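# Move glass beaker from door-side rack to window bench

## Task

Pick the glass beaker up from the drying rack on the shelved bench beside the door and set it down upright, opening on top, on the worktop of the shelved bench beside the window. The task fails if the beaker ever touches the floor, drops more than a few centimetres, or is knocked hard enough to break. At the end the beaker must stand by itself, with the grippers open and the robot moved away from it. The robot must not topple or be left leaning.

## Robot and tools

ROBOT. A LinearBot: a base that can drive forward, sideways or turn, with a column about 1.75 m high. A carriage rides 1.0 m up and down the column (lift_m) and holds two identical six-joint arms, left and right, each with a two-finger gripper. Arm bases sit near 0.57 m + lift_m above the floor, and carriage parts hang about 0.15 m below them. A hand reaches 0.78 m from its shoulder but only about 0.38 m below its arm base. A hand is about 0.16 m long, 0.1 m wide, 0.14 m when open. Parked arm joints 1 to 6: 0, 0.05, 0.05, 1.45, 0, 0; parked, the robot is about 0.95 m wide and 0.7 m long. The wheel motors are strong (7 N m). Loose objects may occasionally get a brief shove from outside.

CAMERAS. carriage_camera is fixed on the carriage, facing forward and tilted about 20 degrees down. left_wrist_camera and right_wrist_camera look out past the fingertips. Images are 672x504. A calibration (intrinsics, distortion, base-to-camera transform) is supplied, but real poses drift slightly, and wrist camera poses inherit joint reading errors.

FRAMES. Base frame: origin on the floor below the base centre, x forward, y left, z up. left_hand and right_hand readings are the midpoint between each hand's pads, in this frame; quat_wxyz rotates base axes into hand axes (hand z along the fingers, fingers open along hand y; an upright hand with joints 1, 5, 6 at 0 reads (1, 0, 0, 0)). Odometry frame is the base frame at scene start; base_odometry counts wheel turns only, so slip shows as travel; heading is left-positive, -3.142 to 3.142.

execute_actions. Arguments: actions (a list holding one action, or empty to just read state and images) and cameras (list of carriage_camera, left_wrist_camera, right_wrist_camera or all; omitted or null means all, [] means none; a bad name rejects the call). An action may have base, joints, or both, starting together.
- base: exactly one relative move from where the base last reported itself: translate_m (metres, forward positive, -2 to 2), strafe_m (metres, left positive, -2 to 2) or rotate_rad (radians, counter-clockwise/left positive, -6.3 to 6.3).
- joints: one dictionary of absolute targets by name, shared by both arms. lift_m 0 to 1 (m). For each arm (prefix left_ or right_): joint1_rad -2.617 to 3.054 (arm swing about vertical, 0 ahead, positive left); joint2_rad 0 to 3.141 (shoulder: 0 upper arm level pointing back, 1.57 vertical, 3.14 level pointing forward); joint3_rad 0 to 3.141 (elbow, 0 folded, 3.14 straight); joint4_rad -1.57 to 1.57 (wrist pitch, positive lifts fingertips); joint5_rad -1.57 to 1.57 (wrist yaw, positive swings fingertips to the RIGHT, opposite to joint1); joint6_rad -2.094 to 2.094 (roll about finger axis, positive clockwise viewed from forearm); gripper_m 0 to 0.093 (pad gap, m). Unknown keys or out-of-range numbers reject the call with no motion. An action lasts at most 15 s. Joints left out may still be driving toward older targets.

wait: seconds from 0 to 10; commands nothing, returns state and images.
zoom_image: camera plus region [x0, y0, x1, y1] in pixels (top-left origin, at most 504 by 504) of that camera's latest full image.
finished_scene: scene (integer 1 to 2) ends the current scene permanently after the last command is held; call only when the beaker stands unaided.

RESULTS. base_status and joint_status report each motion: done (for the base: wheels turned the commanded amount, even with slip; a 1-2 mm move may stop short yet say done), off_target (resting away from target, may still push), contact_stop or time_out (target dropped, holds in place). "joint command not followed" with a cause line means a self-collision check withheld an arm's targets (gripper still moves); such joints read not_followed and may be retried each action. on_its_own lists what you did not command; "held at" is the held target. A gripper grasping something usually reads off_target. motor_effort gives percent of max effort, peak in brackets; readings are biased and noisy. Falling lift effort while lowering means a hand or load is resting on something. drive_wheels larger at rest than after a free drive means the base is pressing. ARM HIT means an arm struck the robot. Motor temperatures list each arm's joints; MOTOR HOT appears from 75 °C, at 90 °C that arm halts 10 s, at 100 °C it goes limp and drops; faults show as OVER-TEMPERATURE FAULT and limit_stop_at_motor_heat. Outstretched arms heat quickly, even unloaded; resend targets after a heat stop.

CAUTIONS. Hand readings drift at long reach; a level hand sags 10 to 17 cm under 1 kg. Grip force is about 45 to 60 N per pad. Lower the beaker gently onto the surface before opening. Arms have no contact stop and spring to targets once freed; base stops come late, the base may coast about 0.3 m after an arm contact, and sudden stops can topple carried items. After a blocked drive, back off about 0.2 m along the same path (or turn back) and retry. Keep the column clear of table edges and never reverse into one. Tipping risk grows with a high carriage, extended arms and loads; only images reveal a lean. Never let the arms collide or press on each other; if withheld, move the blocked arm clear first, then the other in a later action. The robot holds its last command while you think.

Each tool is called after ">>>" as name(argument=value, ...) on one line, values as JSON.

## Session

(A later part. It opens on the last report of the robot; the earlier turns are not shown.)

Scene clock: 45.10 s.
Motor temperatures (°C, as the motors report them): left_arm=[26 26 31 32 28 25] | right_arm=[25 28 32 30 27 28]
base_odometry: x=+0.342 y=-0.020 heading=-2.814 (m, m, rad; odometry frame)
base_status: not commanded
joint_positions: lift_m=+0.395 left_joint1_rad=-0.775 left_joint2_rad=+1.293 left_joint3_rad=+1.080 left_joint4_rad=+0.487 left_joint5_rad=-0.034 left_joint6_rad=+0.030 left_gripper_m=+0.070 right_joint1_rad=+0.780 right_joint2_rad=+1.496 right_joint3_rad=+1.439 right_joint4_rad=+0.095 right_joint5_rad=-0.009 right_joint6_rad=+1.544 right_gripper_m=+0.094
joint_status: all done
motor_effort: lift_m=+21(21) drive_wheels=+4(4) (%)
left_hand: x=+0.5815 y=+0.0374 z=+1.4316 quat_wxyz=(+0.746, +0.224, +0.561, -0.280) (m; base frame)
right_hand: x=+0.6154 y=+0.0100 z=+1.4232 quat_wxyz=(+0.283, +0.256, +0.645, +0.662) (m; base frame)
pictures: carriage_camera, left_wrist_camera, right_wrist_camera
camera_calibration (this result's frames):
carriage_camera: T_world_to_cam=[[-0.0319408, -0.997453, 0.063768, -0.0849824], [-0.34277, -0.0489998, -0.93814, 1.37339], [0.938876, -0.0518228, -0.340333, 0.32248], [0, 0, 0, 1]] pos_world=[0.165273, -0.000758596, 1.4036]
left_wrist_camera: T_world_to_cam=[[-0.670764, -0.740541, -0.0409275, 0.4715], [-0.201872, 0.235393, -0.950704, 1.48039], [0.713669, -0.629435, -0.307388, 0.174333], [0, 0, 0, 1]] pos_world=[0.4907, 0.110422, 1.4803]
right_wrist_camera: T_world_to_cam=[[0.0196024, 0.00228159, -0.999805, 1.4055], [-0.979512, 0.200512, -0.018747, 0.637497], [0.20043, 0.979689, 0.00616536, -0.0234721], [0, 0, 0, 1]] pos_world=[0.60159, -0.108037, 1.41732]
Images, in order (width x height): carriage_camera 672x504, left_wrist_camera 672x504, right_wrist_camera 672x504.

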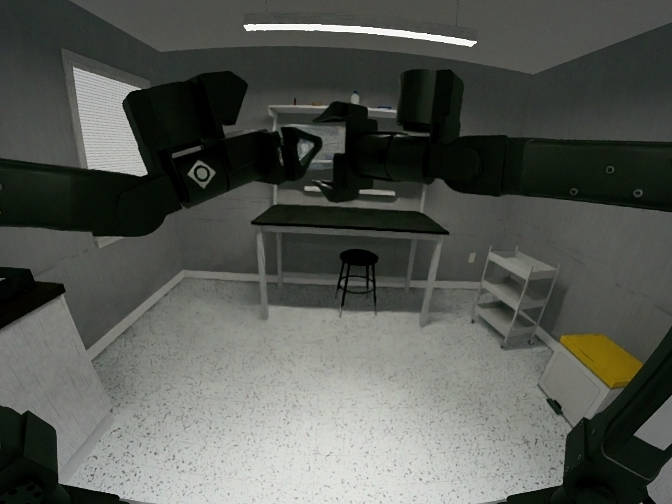

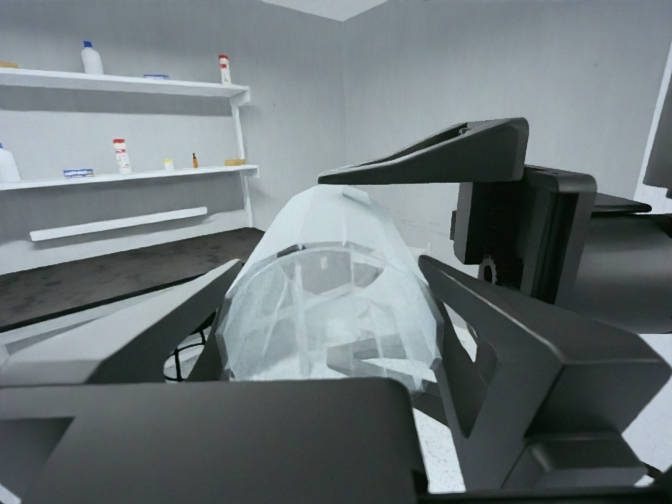

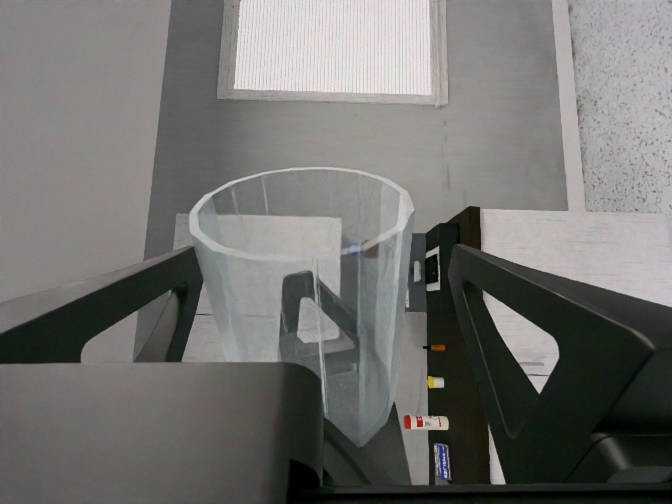

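>>> execute_actions(actions=[{"joints":{"right_joint2_rad":1.52,"right_joint3_rad":1.495}}])

Scene clock: 46.17 s.
Motor temperatures (°C, as the motors report them): left_arm=[26 26 31 32 28 25] | right_arm=[25 28 32 31 27 28]
base_odometry: x=+0.342 y=-0.020 heading=-2.814 (m, m, rad; odometry frame)
base_status: not commanded
joint_positions: lift_m=+0.395 left_joint1_rad=-0.775 left_joint2_rad=+1.293 left_joint3_rad=+1.080 left_joint4_rad=+0.490 left_joint5_rad=-0.031 left_joint6_rad=+0.030 left_gripper_m=+0.070 right_joint1_rad=+0.780 right_joint2_rad=+1.507 right_joint3_rad=+1.486 right_joint4_rad=+0.095 right_joint5_rad=-0.008 right_joint6_rad=+1.544 right_gripper_m=+0.094
joint_status: all done
motor_effort: lift_m=+21(21) drive_wheels=+4(4) (%)
left_hand: x=+0.5810 y=+0.0372 z=+1.4324 quat_wxyz=(+0.747, +0.225, +0.559, -0.282) (m; base frame)
right_hand: x=+0.6159 y=+0.0103 z=+1.4416 quat_wxyz=(+0.289, +0.251, +0.632, +0.674) (m; base frame)
pictures: carriage_camera, left_wrist_camera, right_wrist_camera
camera_calibration (this result's frames):
carriage_camera: T_world_to_cam=[[-0.0319408, -0.997453, 0.063768, -0.0849824], [-0.34277, -0.0489998, -0.93814, 1.37339], [0.938876, -0.0518228, -0.340333, 0.32248], [0, 0, 0, 1]] pos_world=[0.165273, -0.000758596, 1.4036]
left_wrist_camera: T_world_to_cam=[[-0.673079, -0.738393, -0.041732, 0.47337], [-0.198141, 0.234404, -0.951733, 1.48046], [0.712534, -0.632322, -0.304078, 0.170839], [0, 0, 0, 1]] pos_world=[0.490227, 0.110532, 1.48071]
right_wrist_camera: T_world_to_cam=[[0.0461448, 0.0285638, -0.998526, 1.40545], [-0.978662, 0.201651, -0.0394584, 0.667522], [0.200226, 0.979041, 0.0372595, -0.0686949], [0, 0, 0, 1]] pos_world=[0.602179, -0.107496, 1.43228]
Images, in order (width x height): carriage_camera 672x504, left_wrist_camera 672x504, right_wrist_camera 672x504.

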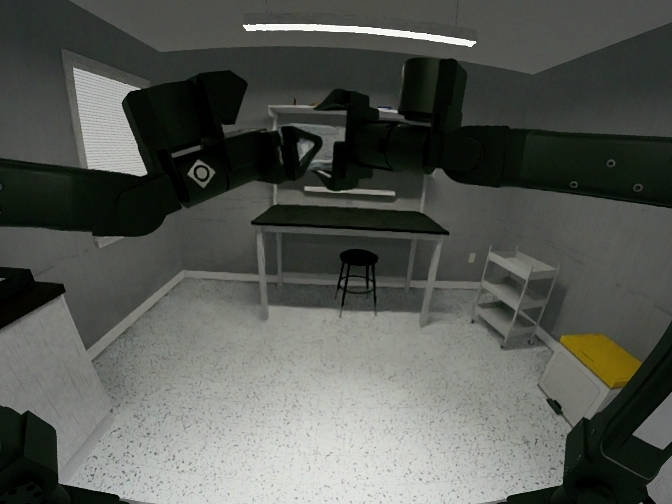

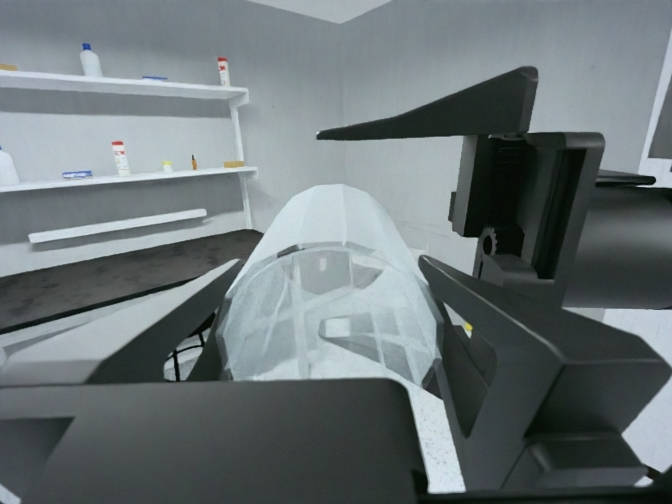

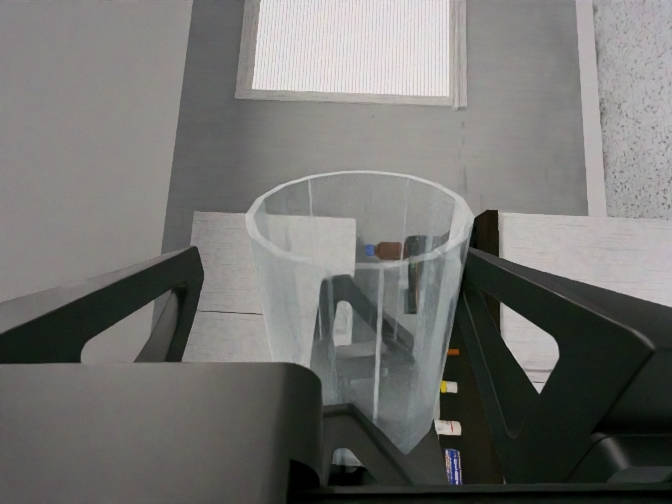

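>>> execute_actions(actions=[{"joints":{"right_joint2_rad":1.56,"right_joint3_rad":1.515}}])

Scene clock: 47.07 s.
Motor temperatures (°C, as the motors report them): left_arm=[26 26 31 32 28 25] | right_arm=[25 28 32 31 27 28]
base_odometry: x=+0.342 y=-0.020 heading=-2.814 (m, m, rad; odometry frame)
base_status: not commanded
joint_positions: lift_m=+0.395 left_joint1_rad=-0.775 left_joint2_rad=+1.293 left_joint3_rad=+1.080 left_joint4_rad=+0.491 left_joint5_rad=-0.031 left_joint6_rad=+0.030 left_gripper_m=+0.070 right_joint1_rad=+0.780 right_joint2_rad=+1.546 right_joint3_rad=+1.507 right_joint4_rad=+0.097 right_joint5_rad=-0.008 right_joint6_rad=+1.544 right_gripper_m=+0.094
joint_status: all done
motor_effort: lift_m=+21(21) drive_wheels=+4(5) (%)
left_hand: x=+0.5809 y=+0.0371 z=+1.4326 quat_wxyz=(+0.747, +0.225, +0.559, -0.282) (m; base frame)
right_hand: x=+0.6241 y=+0.0185 z=+1.4335 quat_wxyz=(+0.287, +0.253, +0.638, +0.669) (m; base frame)
pictures: carriage_camera, left_wrist_camera, right_wrist_camera
camera_calibration (this result's frames):
carriage_camera: T_world_to_cam=[[-0.0319408, -0.997453, 0.063768, -0.0849824], [-0.34277, -0.0489998, -0.93814, 1.37339], [0.938876, -0.0518228, -0.340333, 0.32248], [0, 0, 0, 1]] pos_world=[0.165273, -0.000758596, 1.4036]
left_wrist_camera: T_world_to_cam=[[-0.673324, -0.738165, -0.0418093, 0.473559], [-0.197467, 0.23404, -0.951962, 1.48057], [0.71249, -0.632723, -0.303348, 0.169938], [0, 0, 0, 1]] pos_world=[0.490143, 0.110575, 1.4808]
right_wrist_camera: T_world_to_cam=[[0.0344989, 0.0170373, -0.99926, 1.4053], [-0.979069, 0.201248, -0.0303706, 0.66086], [0.200581, 0.979392, 0.0236235, -0.0587135], [0, 0, 0, 1]] pos_world=[0.610323, -0.0994357, 1.42572]
Images, in order (width x height): carriage_camera 672x504, left_wrist_camera 672x504, right_wrist_camera 672x504.

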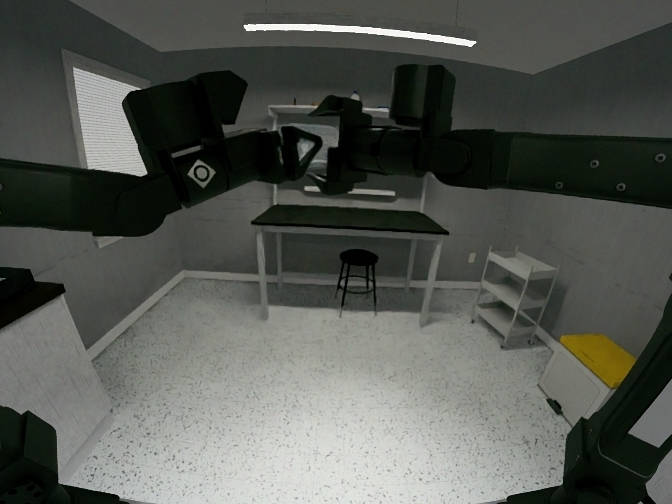

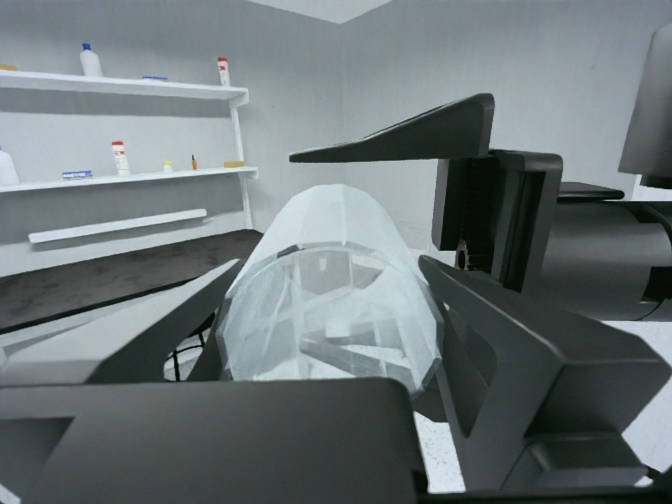

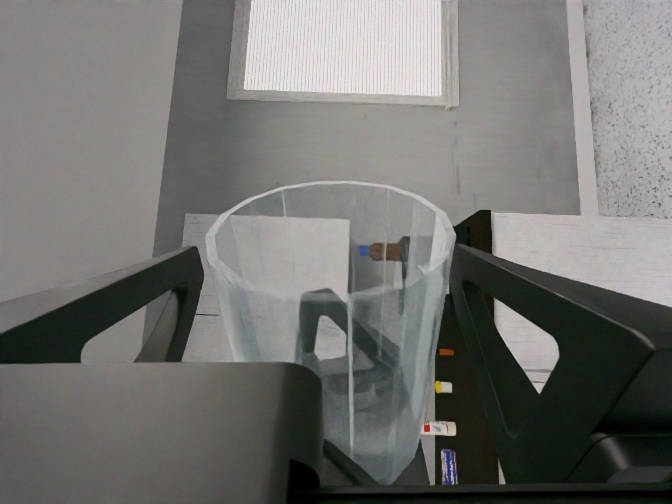

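>>> execute_actions(actions=[{"joints":{"right_gripper_m":0.055}}], cameras=["right_wrist_camera","left_wrist_camera"])

Scene clock: 48.07 s.
Motor temperatures (°C, as the motors report them): left_arm=[26 26 31 32 28 25] | right_arm=[25 28 32 31 27 28]
base_odometry: x=+0.342 y=-0.020 heading=-2.814 (m, m, rad; odometry frame)
base_status: not commanded
joint_positions: lift_m=+0.395 left_joint1_rad=-0.775 left_joint2_rad=+1.293 left_joint3_rad=+1.080 left_joint4_rad=+0.495 left_joint5_rad=-0.029 left_joint6_rad=+0.030 left_gripper_m=+0.070 right_joint1_rad=+0.780 right_joint2_rad=+1.546 right_joint3_rad=+1.507 right_joint4_rad=+0.094 right_joint5_rad=-0.008 right_joint6_rad=+1.545 right_gripper_m=+0.069
joint_status: right_gripper_m off_target (ended at +0.069, target +0.055)
motor_effort: lift_m=+21(21) drive_wheels=+4(4) (%)
left_hand: x=+0.5806 y=+0.0372 z=+1.4335 quat_wxyz=(+0.748, +0.224, +0.558, -0.283) (m; base frame)
right_hand: x=+0.6242 y=+0.0185 z=+1.4328 quat_wxyz=(+0.286, +0.254, +0.639, +0.668) (m; base frame)
pictures: left_wrist_camera, right_wrist_camera
camera_calibration (this result's frames):
left_wrist_camera: T_world_to_cam=[[-0.674012, -0.737526, -0.0419928, 0.474048], [-0.194403, 0.231929, -0.953109, 1.4813], [0.712682, -0.634243, -0.2997, 0.165178], [0, 0, 0, 1]] pos_world=[0.489764, 0.110829, 1.48126]
right_wrist_camera: T_world_to_cam=[[0.0317816, 0.015433, -0.999376, 1.40644], [-0.979081, 0.201531, -0.0280241, 0.657556], [0.200973, 0.97936, 0.0215151, -0.0559186], [0, 0, 0, 1]] pos_world=[0.61034, -0.0994593, 1.4252]
Images, in order (width x height): left_wrist_camera 672x504, right_wrist_camera 672x504.

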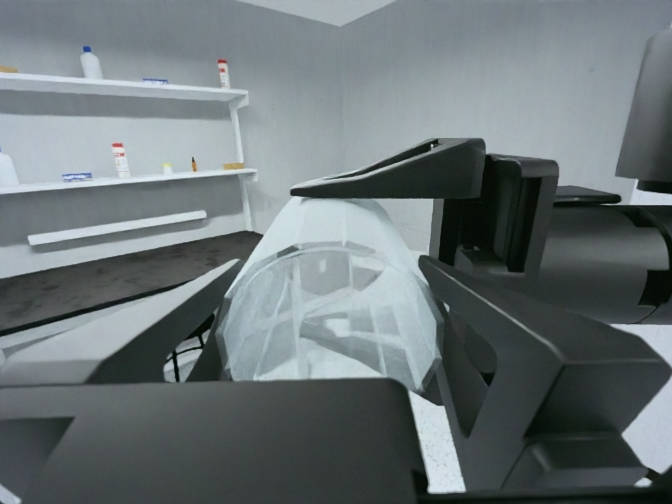

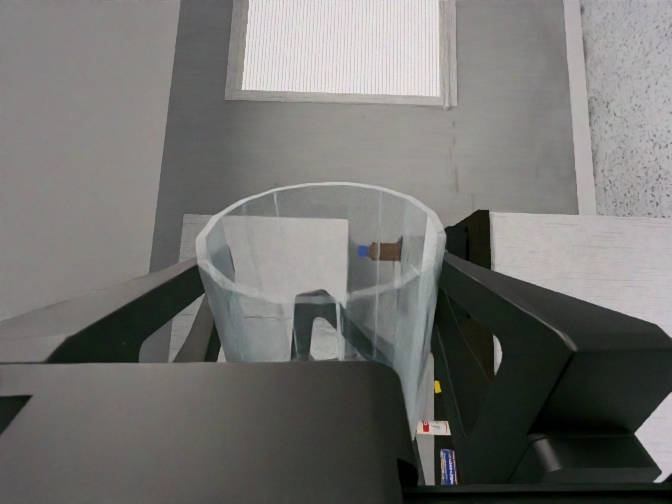

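>>> execute_actions(actions=[{"joints":{"left_gripper_m":0.08}}], cameras=[])

>>> execute_actions(actions=[{"joints":{"right_joint1_rad":0.4}}], cameras=["carriage_camera"])

>>> execute_actions(actions=[{"base":{"translate_m":1.3},"joints":{"lift_m":0.2,"right_joint1_rad":0,"right_joint6_rad":0.0,"right_joint2_rad":1.5,"right_joint3_rad":1.0,"right_joint4_rad":0.53,"left_joint1_rad":0,"left_joint2_rad":0.05,"left_joint3_rad":0.05,"left_joint4_rad":1.45}}], cameras=["carriage_camera","right_wrist_camera"])

Scene clock: 53.80 s.
Motor temperatures (°C, as the motors report them): left_arm=[26 27 31 33 28 25] | right_arm=[25 29 33 32 27 28]
base_odometry: x=+0.342 y=-0.020 heading=-2.814 (m, m, rad; odometry frame)
base_status: not commanded
joint_positions: lift_m=+0.395 left_joint1_rad=-0.775 left_joint2_rad=+1.293 left_joint3_rad=+1.080 left_joint4_rad=+0.501 left_joint5_rad=-0.029 left_joint6_rad=+0.030 left_gripper_m=+0.080 right_joint1_rad=+0.780 right_joint2_rad=+1.546 right_joint3_rad=+1.507 right_joint4_rad=+0.094 right_joint5_rad=-0.008 right_joint6_rad=+1.545 right_gripper_m=+0.069
joint_status: all done
motor_effort: lift_m=+21(21) drive_wheels=+4(4) (%)
left_hand: x=+0.5803 y=+0.0375 z=+1.4348 quat_wxyz=(+0.749, +0.223, +0.555, -0.283) (m; base frame)
right_hand: x=+0.6242 y=+0.0185 z=+1.4328 quat_wxyz=(+0.286, +0.254, +0.639, +0.668) (m; base frame)
pictures: none
No camera images: the call's "cameras" was empty. Leave "cameras" out to get every camera's image.

Scene clock: 54.80 s.
Motor temperatures (°C, as the motors report them): left_arm=[26 27 31 33 28 25] | right_arm=[25 29 33 32 27 28]
base_odometry: x=+0.342 y=-0.020 heading=-2.814 (m, m, rad; odometry frame)
base_status: not commanded
joint_positions: lift_m=+0.395 left_joint1_rad=-0.775 left_joint2_rad=+1.293 left_joint3_rad=+1.080 left_joint4_rad=+0.503 left_joint5_rad=-0.029 left_joint6_rad=+0.030 left_gripper_m=+0.080 right_joint1_rad=+0.397 right_joint2_rad=+1.546 right_joint3_rad=+1.507 right_joint4_rad=+0.094 right_joint5_rad=-0.005 right_joint6_rad=+1.545 right_gripper_m=+0.069
joint_status: all done
motor_effort: lift_m=+21(21) drive_wheels=+4(4) (%)
left_hand: x=+0.5802 y=+0.0376 z=+1.4353 quat_wxyz=(+0.750, +0.223, +0.555, -0.283) (m; base frame)
right_hand: x=+0.7318 y=-0.1419 z=+1.4327 quat_wxyz=(+0.409, +0.372, +0.578, +0.601) (m; base frame)
pictures: carriage_camera
camera_calibration (this result's frames):
carriage_camera: T_world_to_cam=[[-0.0319408, -0.997453, 0.063768, -0.0849824], [-0.34277, -0.0489998, -0.93814, 1.37339], [0.938876, -0.0518228, -0.340333, 0.32248], [0, 0, 0, 1]] pos_world=[0.165273, -0.000758596, 1.4036]
Images, in order (width x height): carriage_camera 672x504.

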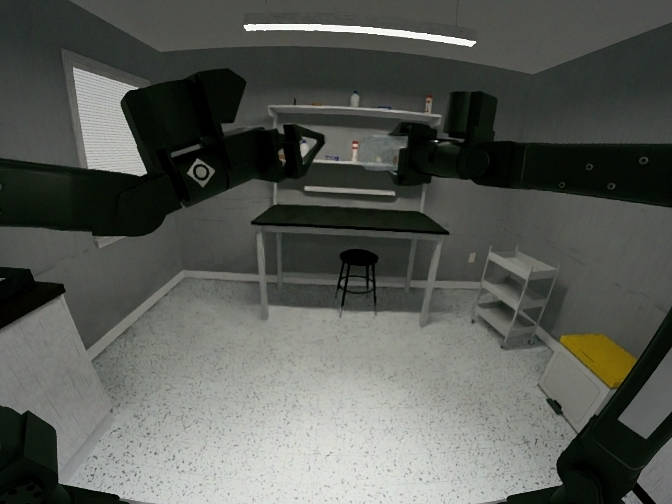

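Scene clock: 59.70 s.
Motor temperatures (°C, as the motors report them): left_arm=[26 27 31 31 28 25] | right_arm=[25 29 34 34 27 28]
base_odometry: x=-0.888 y=-0.440 heading=-2.813 (m, m, rad; odometry frame)
base_status: done
joint_positions: lift_m=+0.200 left_joint1_rad=-0.009 left_joint2_rad=+0.054 left_joint3_rad=+0.065 left_joint4_rad=+1.454 left_joint5_rad=-0.028 left_joint6_rad=+0.029 left_gripper_m=+0.080 right_joint1_rad=-0.002 right_joint2_rad=+1.496 right_joint3_rad=+1.001 right_joint4_rad=+0.501 right_joint5_rad=-0.006 right_joint6_rad=+0.006 right_gripper_m=+0.069
joint_status: all done
motor_effort: lift_m=+22(22) drive_wheels=-10(24) (%)
left_hand: x=+0.2923 y=+0.3431 z=+1.2307 quat_wxyz=(+0.998, -0.013, +0.053, +0.011) (m; base frame)
right_hand: x=+0.7556 y=-0.3385 z=+1.1107 quat_wxyz=(+0.709, +0.001, +0.705, +0.004) (m; base frame)
pictures: carriage_camera, right_wrist_camera
camera_calibration (this result's frames):
carriage_camera: T_world_to_cam=[[-0.0319408, -0.997453, 0.063768, -0.0725396], [-0.34277, -0.0489998, -0.93814, 1.19033], [0.938876, -0.0518228, -0.340333, 0.256072], [0, 0, 0, 1]] pos_world=[0.165273, -0.000758596, 1.20847]
right_wrist_camera: T_world_to_cam=[[-0.0185134, -0.999604, -0.0211842, -0.306172], [-0.543201, 0.027844, -0.839141, 1.36194], [0.839398, -0.00402807, -0.543502, 0.0865196], [0, 0, 0, 1]] pos_world=[0.661517, -0.343624, 1.1834]
Images, in order (width x height): carriage_camera 672x504, right_wrist_camera 672x504.

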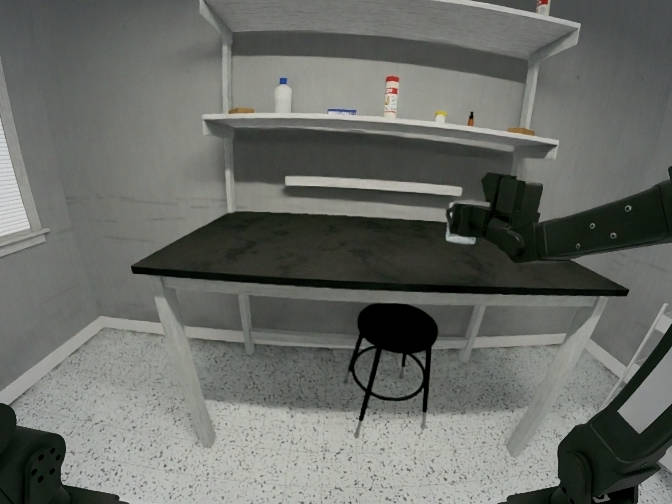

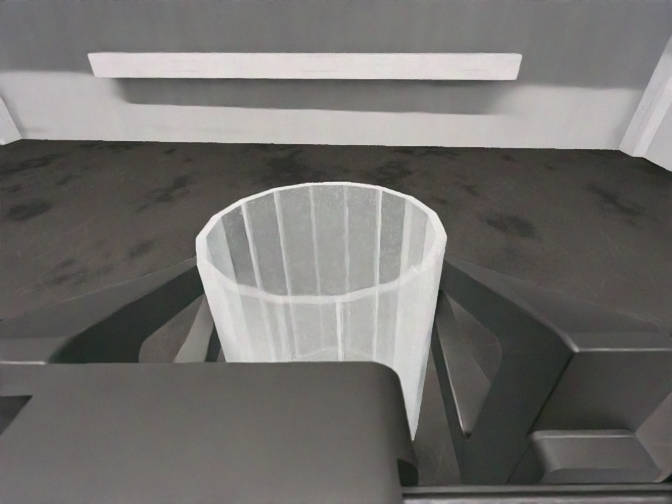

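>>> execute_actions(actions=[{"base":{"translate_m":0.2},"joints":{"lift_m":0.09,"right_joint6_rad":0.025}}], cameras=["carriage_camera"])

>>> zoom_image(camera="carriage_camera", region=[400,160,600,310])

>>> execute_actions(actions=[{"joints":{"lift_m":0.074}}], cameras=[])

>>> execute_actions(actions=[{"joints":{"lift_m":0.062}}], cameras=["carriage_camera"])

Scene clock: 62.80 s.
Motor temperatures (°C, as the motors report them): left_arm=[26 27 30 31 28 25] | right_arm=[25 30 34 34 27 28]
base_odometry: x=-1.077 y=-0.505 heading=-2.812 (m, m, rad; odometry frame)
base_status: done
joint_positions: lift_m=+0.090 left_joint1_rad=-0.009 left_joint2_rad=+0.054 left_joint3_rad=+0.065 left_joint4_rad=+1.452 left_joint5_rad=-0.027 left_joint6_rad=+0.029 left_gripper_m=+0.080 right_joint1_rad=-0.002 right_joint2_rad=+1.496 right_joint3_rad=+1.001 right_joint4_rad=+0.509 right_joint5_rad=-0.006 right_joint6_rad=+0.023 right_gripper_m=+0.069
joint_status: all done
motor_effort: lift_m=+22(22) drive_wheels=-11(19) (%)
left_hand: x=+0.2928 y=+0.3428 z=+1.1208 quat_wxyz=(+0.998, -0.012, +0.054, +0.011) (m; base frame)
right_hand: x=+0.7556 y=-0.3385 z=+1.0029 quat_wxyz=(+0.712, +0.007, +0.702, +0.010) (m; base frame)
pictures: carriage_camera
camera_calibration (this result's frames):
carriage_camera: T_world_to_cam=[[-0.0319408, -0.997453, 0.063768, -0.0655294], [-0.34277, -0.0489998, -0.93814, 1.0872], [0.938876, -0.0518228, -0.340333, 0.218658], [0, 0, 0, 1]] pos_world=[0.165273, -0.000758596, 1.09854]
Images, in order (width x height): carriage_camera 672x504.

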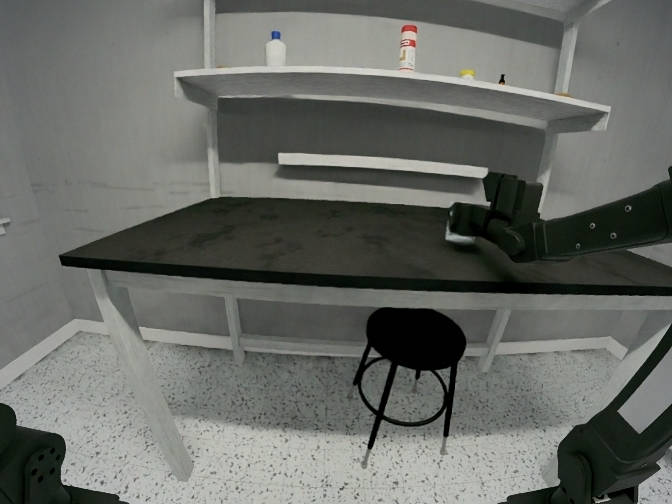

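Region (400, 160, 600, 310) of carriage_camera's 672x504 image, scaled by 2.520, with more detail than that image has; it fills the top 378 rows of this view, and the rest is white.

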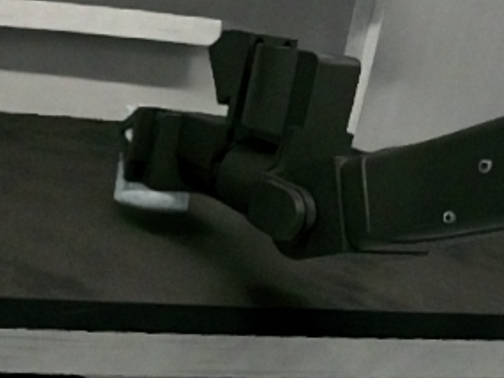

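Scene clock: 63.33 s.
Motor temperatures (°C, as the motors report them): left_arm=[26 27 30 31 28 25] | right_arm=[25 30 34 35 27 28]
base_odometry: x=-1.077 y=-0.505 heading=-2.812 (m, m, rad; odometry frame)
base_status: not commanded
joint_positions: lift_m=+0.074 left_joint1_rad=-0.009 left_joint2_rad=+0.054 left_joint3_rad=+0.063 left_joint4_rad=+1.451 left_joint5_rad=-0.027 left_joint6_rad=+0.029 left_gripper_m=+0.080 right_joint1_rad=-0.002 right_joint2_rad=+1.496 right_joint3_rad=+1.001 right_joint4_rad=+0.527 right_joint5_rad=-0.007 right_joint6_rad=+0.024 right_gripper_m=+0.069
joint_status: all done
motor_effort: lift_m=+21(22) drive_wheels=-10(11) (%)
left_hand: x=+0.2936 y=+0.3428 z=+1.1043 quat_wxyz=(+0.998, -0.012, +0.056, +0.011) (m; base frame)
right_hand: x=+0.7555 y=-0.3384 z=+0.9913 quat_wxyz=(+0.718, +0.007, +0.695, +0.010) (m; base frame)
pictures: none
No camera images: the call's "cameras" was empty. Leave "cameras" out to get every camera's image.

Scene clock: 63.83 s.
Motor temperatures (°C, as the motors report them): left_arm=[26 27 30 31 28 25] | right_arm=[25 30 34 34 27 28]
base_odometry: x=-1.077 y=-0.505 heading=-2.812 (m, m, rad; odometry frame)
base_status: not commanded
joint_positions: lift_m=+0.062 left_joint1_rad=-0.009 left_joint2_rad=+0.054 left_joint3_rad=+0.063 left_joint4_rad=+1.451 left_joint5_rad=-0.027 left_joint6_rad=+0.029 left_gripper_m=+0.080 right_joint1_rad=-0.002 right_joint2_rad=+1.495 right_joint3_rad=+1.004 right_joint4_rad=+0.567 right_joint5_rad=-0.007 right_joint6_rad=+0.029 right_gripper_m=+0.069
joint_status: all done
motor_effort: lift_m=+21(21) drive_wheels=-9(11) (%)
left_hand: x=+0.2936 y=+0.3428 z=+1.0923 quat_wxyz=(+0.998, -0.012, +0.056, +0.011) (m; base frame)
right_hand: x=+0.7549 y=-0.3384 z=+0.9907 quat_wxyz=(+0.733, +0.008, +0.680, +0.012) (m; base frame)
pictures: carriage_camera
camera_calibration (this result's frames):
carriage_camera: T_world_to_cam=[[-0.0319408, -0.997453, 0.063768, -0.0637503], [-0.34277, -0.0489998, -0.93814, 1.06102], [0.938876, -0.0518228, -0.340333, 0.209163], [0, 0, 0, 1]] pos_world=[0.165273, -0.000758596, 1.07064]
Images, in order (width x height): carriage_camera 672x504.

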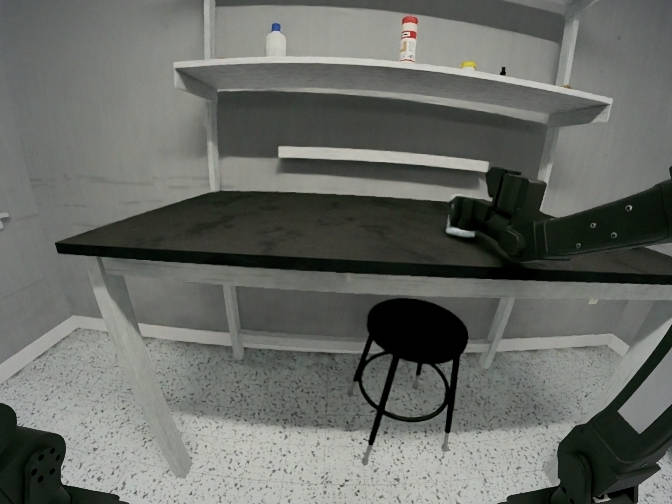

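>>> execute_actions(actions=[{"joints":{"right_gripper_m":0.093}}], cameras=[])

>>> execute_actions(actions=[{"base":{"translate_m":-0.4},"joints":{"lift_m":0.075}}], cameras=["carriage_camera","right_wrist_camera"])

Scene clock: 71.20 s.
Motor temperatures (°C, as the motors report them): left_arm=[26 27 30 30 28 25] | right_arm=[25 30 35 34 27 28]
base_odometry: x=-1.077 y=-0.505 heading=-2.812 (m, m, rad; odometry frame)
base_status: not commanded
joint_positions: lift_m=+0.062 left_joint1_rad=-0.009 left_joint2_rad=+0.054 left_joint3_rad=+0.063 left_joint4_rad=+1.451 left_joint5_rad=-0.027 left_joint6_rad=+0.029 left_gripper_m=+0.080 right_joint1_rad=-0.002 right_joint2_rad=+1.495 right_joint3_rad=+1.004 right_joint4_rad=+0.557 right_joint5_rad=-0.007 right_joint6_rad=+0.029 right_gripper_m=+0.093
joint_status: all done
motor_effort: lift_m=+21(21) drive_wheels=+5(5) (%)
left_hand: x=+0.2936 y=+0.3428 z=+1.0923 quat_wxyz=(+0.998, -0.012, +0.056, +0.011) (m; base frame)
right_hand: x=+0.7551 y=-0.3384 z=+0.9884 quat_wxyz=(+0.730, +0.008, +0.683, +0.012) (m; base frame)
pictures: none
No camera images: the call's "cameras" was empty. Leave "cameras" out to get every camera's image.

Scene clock: 74.00 s.
Motor temperatures (°C, as the motors report them): left_arm=[26 27 30 29 28 25] | right_arm=[25 30 35 35 27 28]
base_odometry: x=-0.699 y=-0.375 heading=-2.811 (m, m, rad; odometry frame)
base_status: done
joint_positions: lift_m=+0.075 left_joint1_rad=-0.009 left_joint2_rad=+0.054 left_joint3_rad=+0.063 left_joint4_rad=+1.451 left_joint5_rad=-0.026 left_joint6_rad=+0.029 left_gripper_m=+0.080 right_joint1_rad=-0.002 right_joint2_rad=+1.495 right_joint3_rad=+1.004 right_joint4_rad=+0.547 right_joint5_rad=-0.007 right_joint6_rad=+0.029 right_gripper_m=+0.093
joint_status: all done
motor_effort: lift_m=+21(26) drive_wheels=-11(23) (%)
left_hand: x=+0.2938 y=+0.3428 z=+1.1053 quat_wxyz=(+0.998, -0.012, +0.056, +0.011) (m; base frame)
right_hand: x=+0.7553 y=-0.3384 z=+0.9986 quat_wxyz=(+0.726, +0.008, +0.687, +0.012) (m; base frame)
pictures: carriage_camera, right_wrist_camera
camera_calibration (this result's frames):
carriage_camera: T_world_to_cam=[[-0.0319408, -0.997453, 0.063768, -0.0645792], [-0.34277, -0.0489998, -0.93814, 1.07322], [0.938876, -0.0518228, -0.340333, 0.213587], [0, 0, 0, 1]] pos_world=[0.165273, -0.000758596, 1.08364]
right_wrist_camera: T_world_to_cam=[[-0.015486, -0.998912, -0.0439901, -0.287697], [-0.501748, 0.0458186, -0.863799, 1.26712], [0.864875, 0.00869517, -0.501912, -0.0306441], [0, 0, 0, 1]] pos_world=[0.657825, -0.345175, 1.0665]
Images, in order (width x height): carriage_camera 672x504, right_wrist_camera 672x504.

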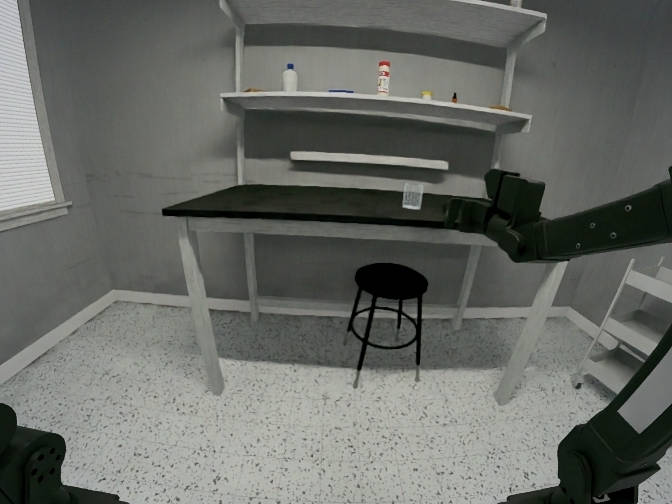

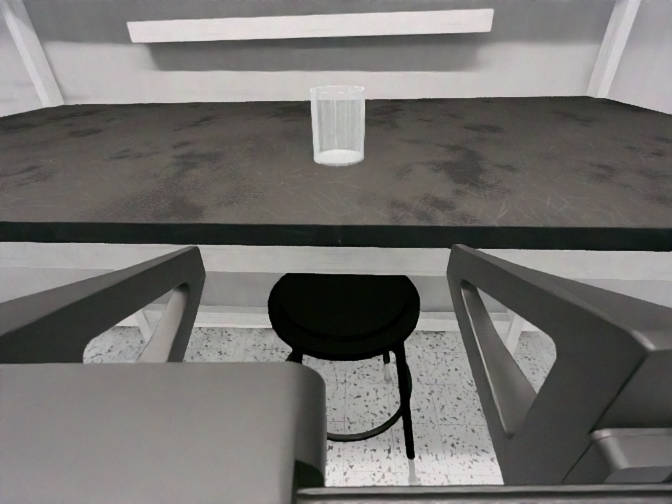

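>>> finished_scene(scene=1)

The scene is finished: the task was done.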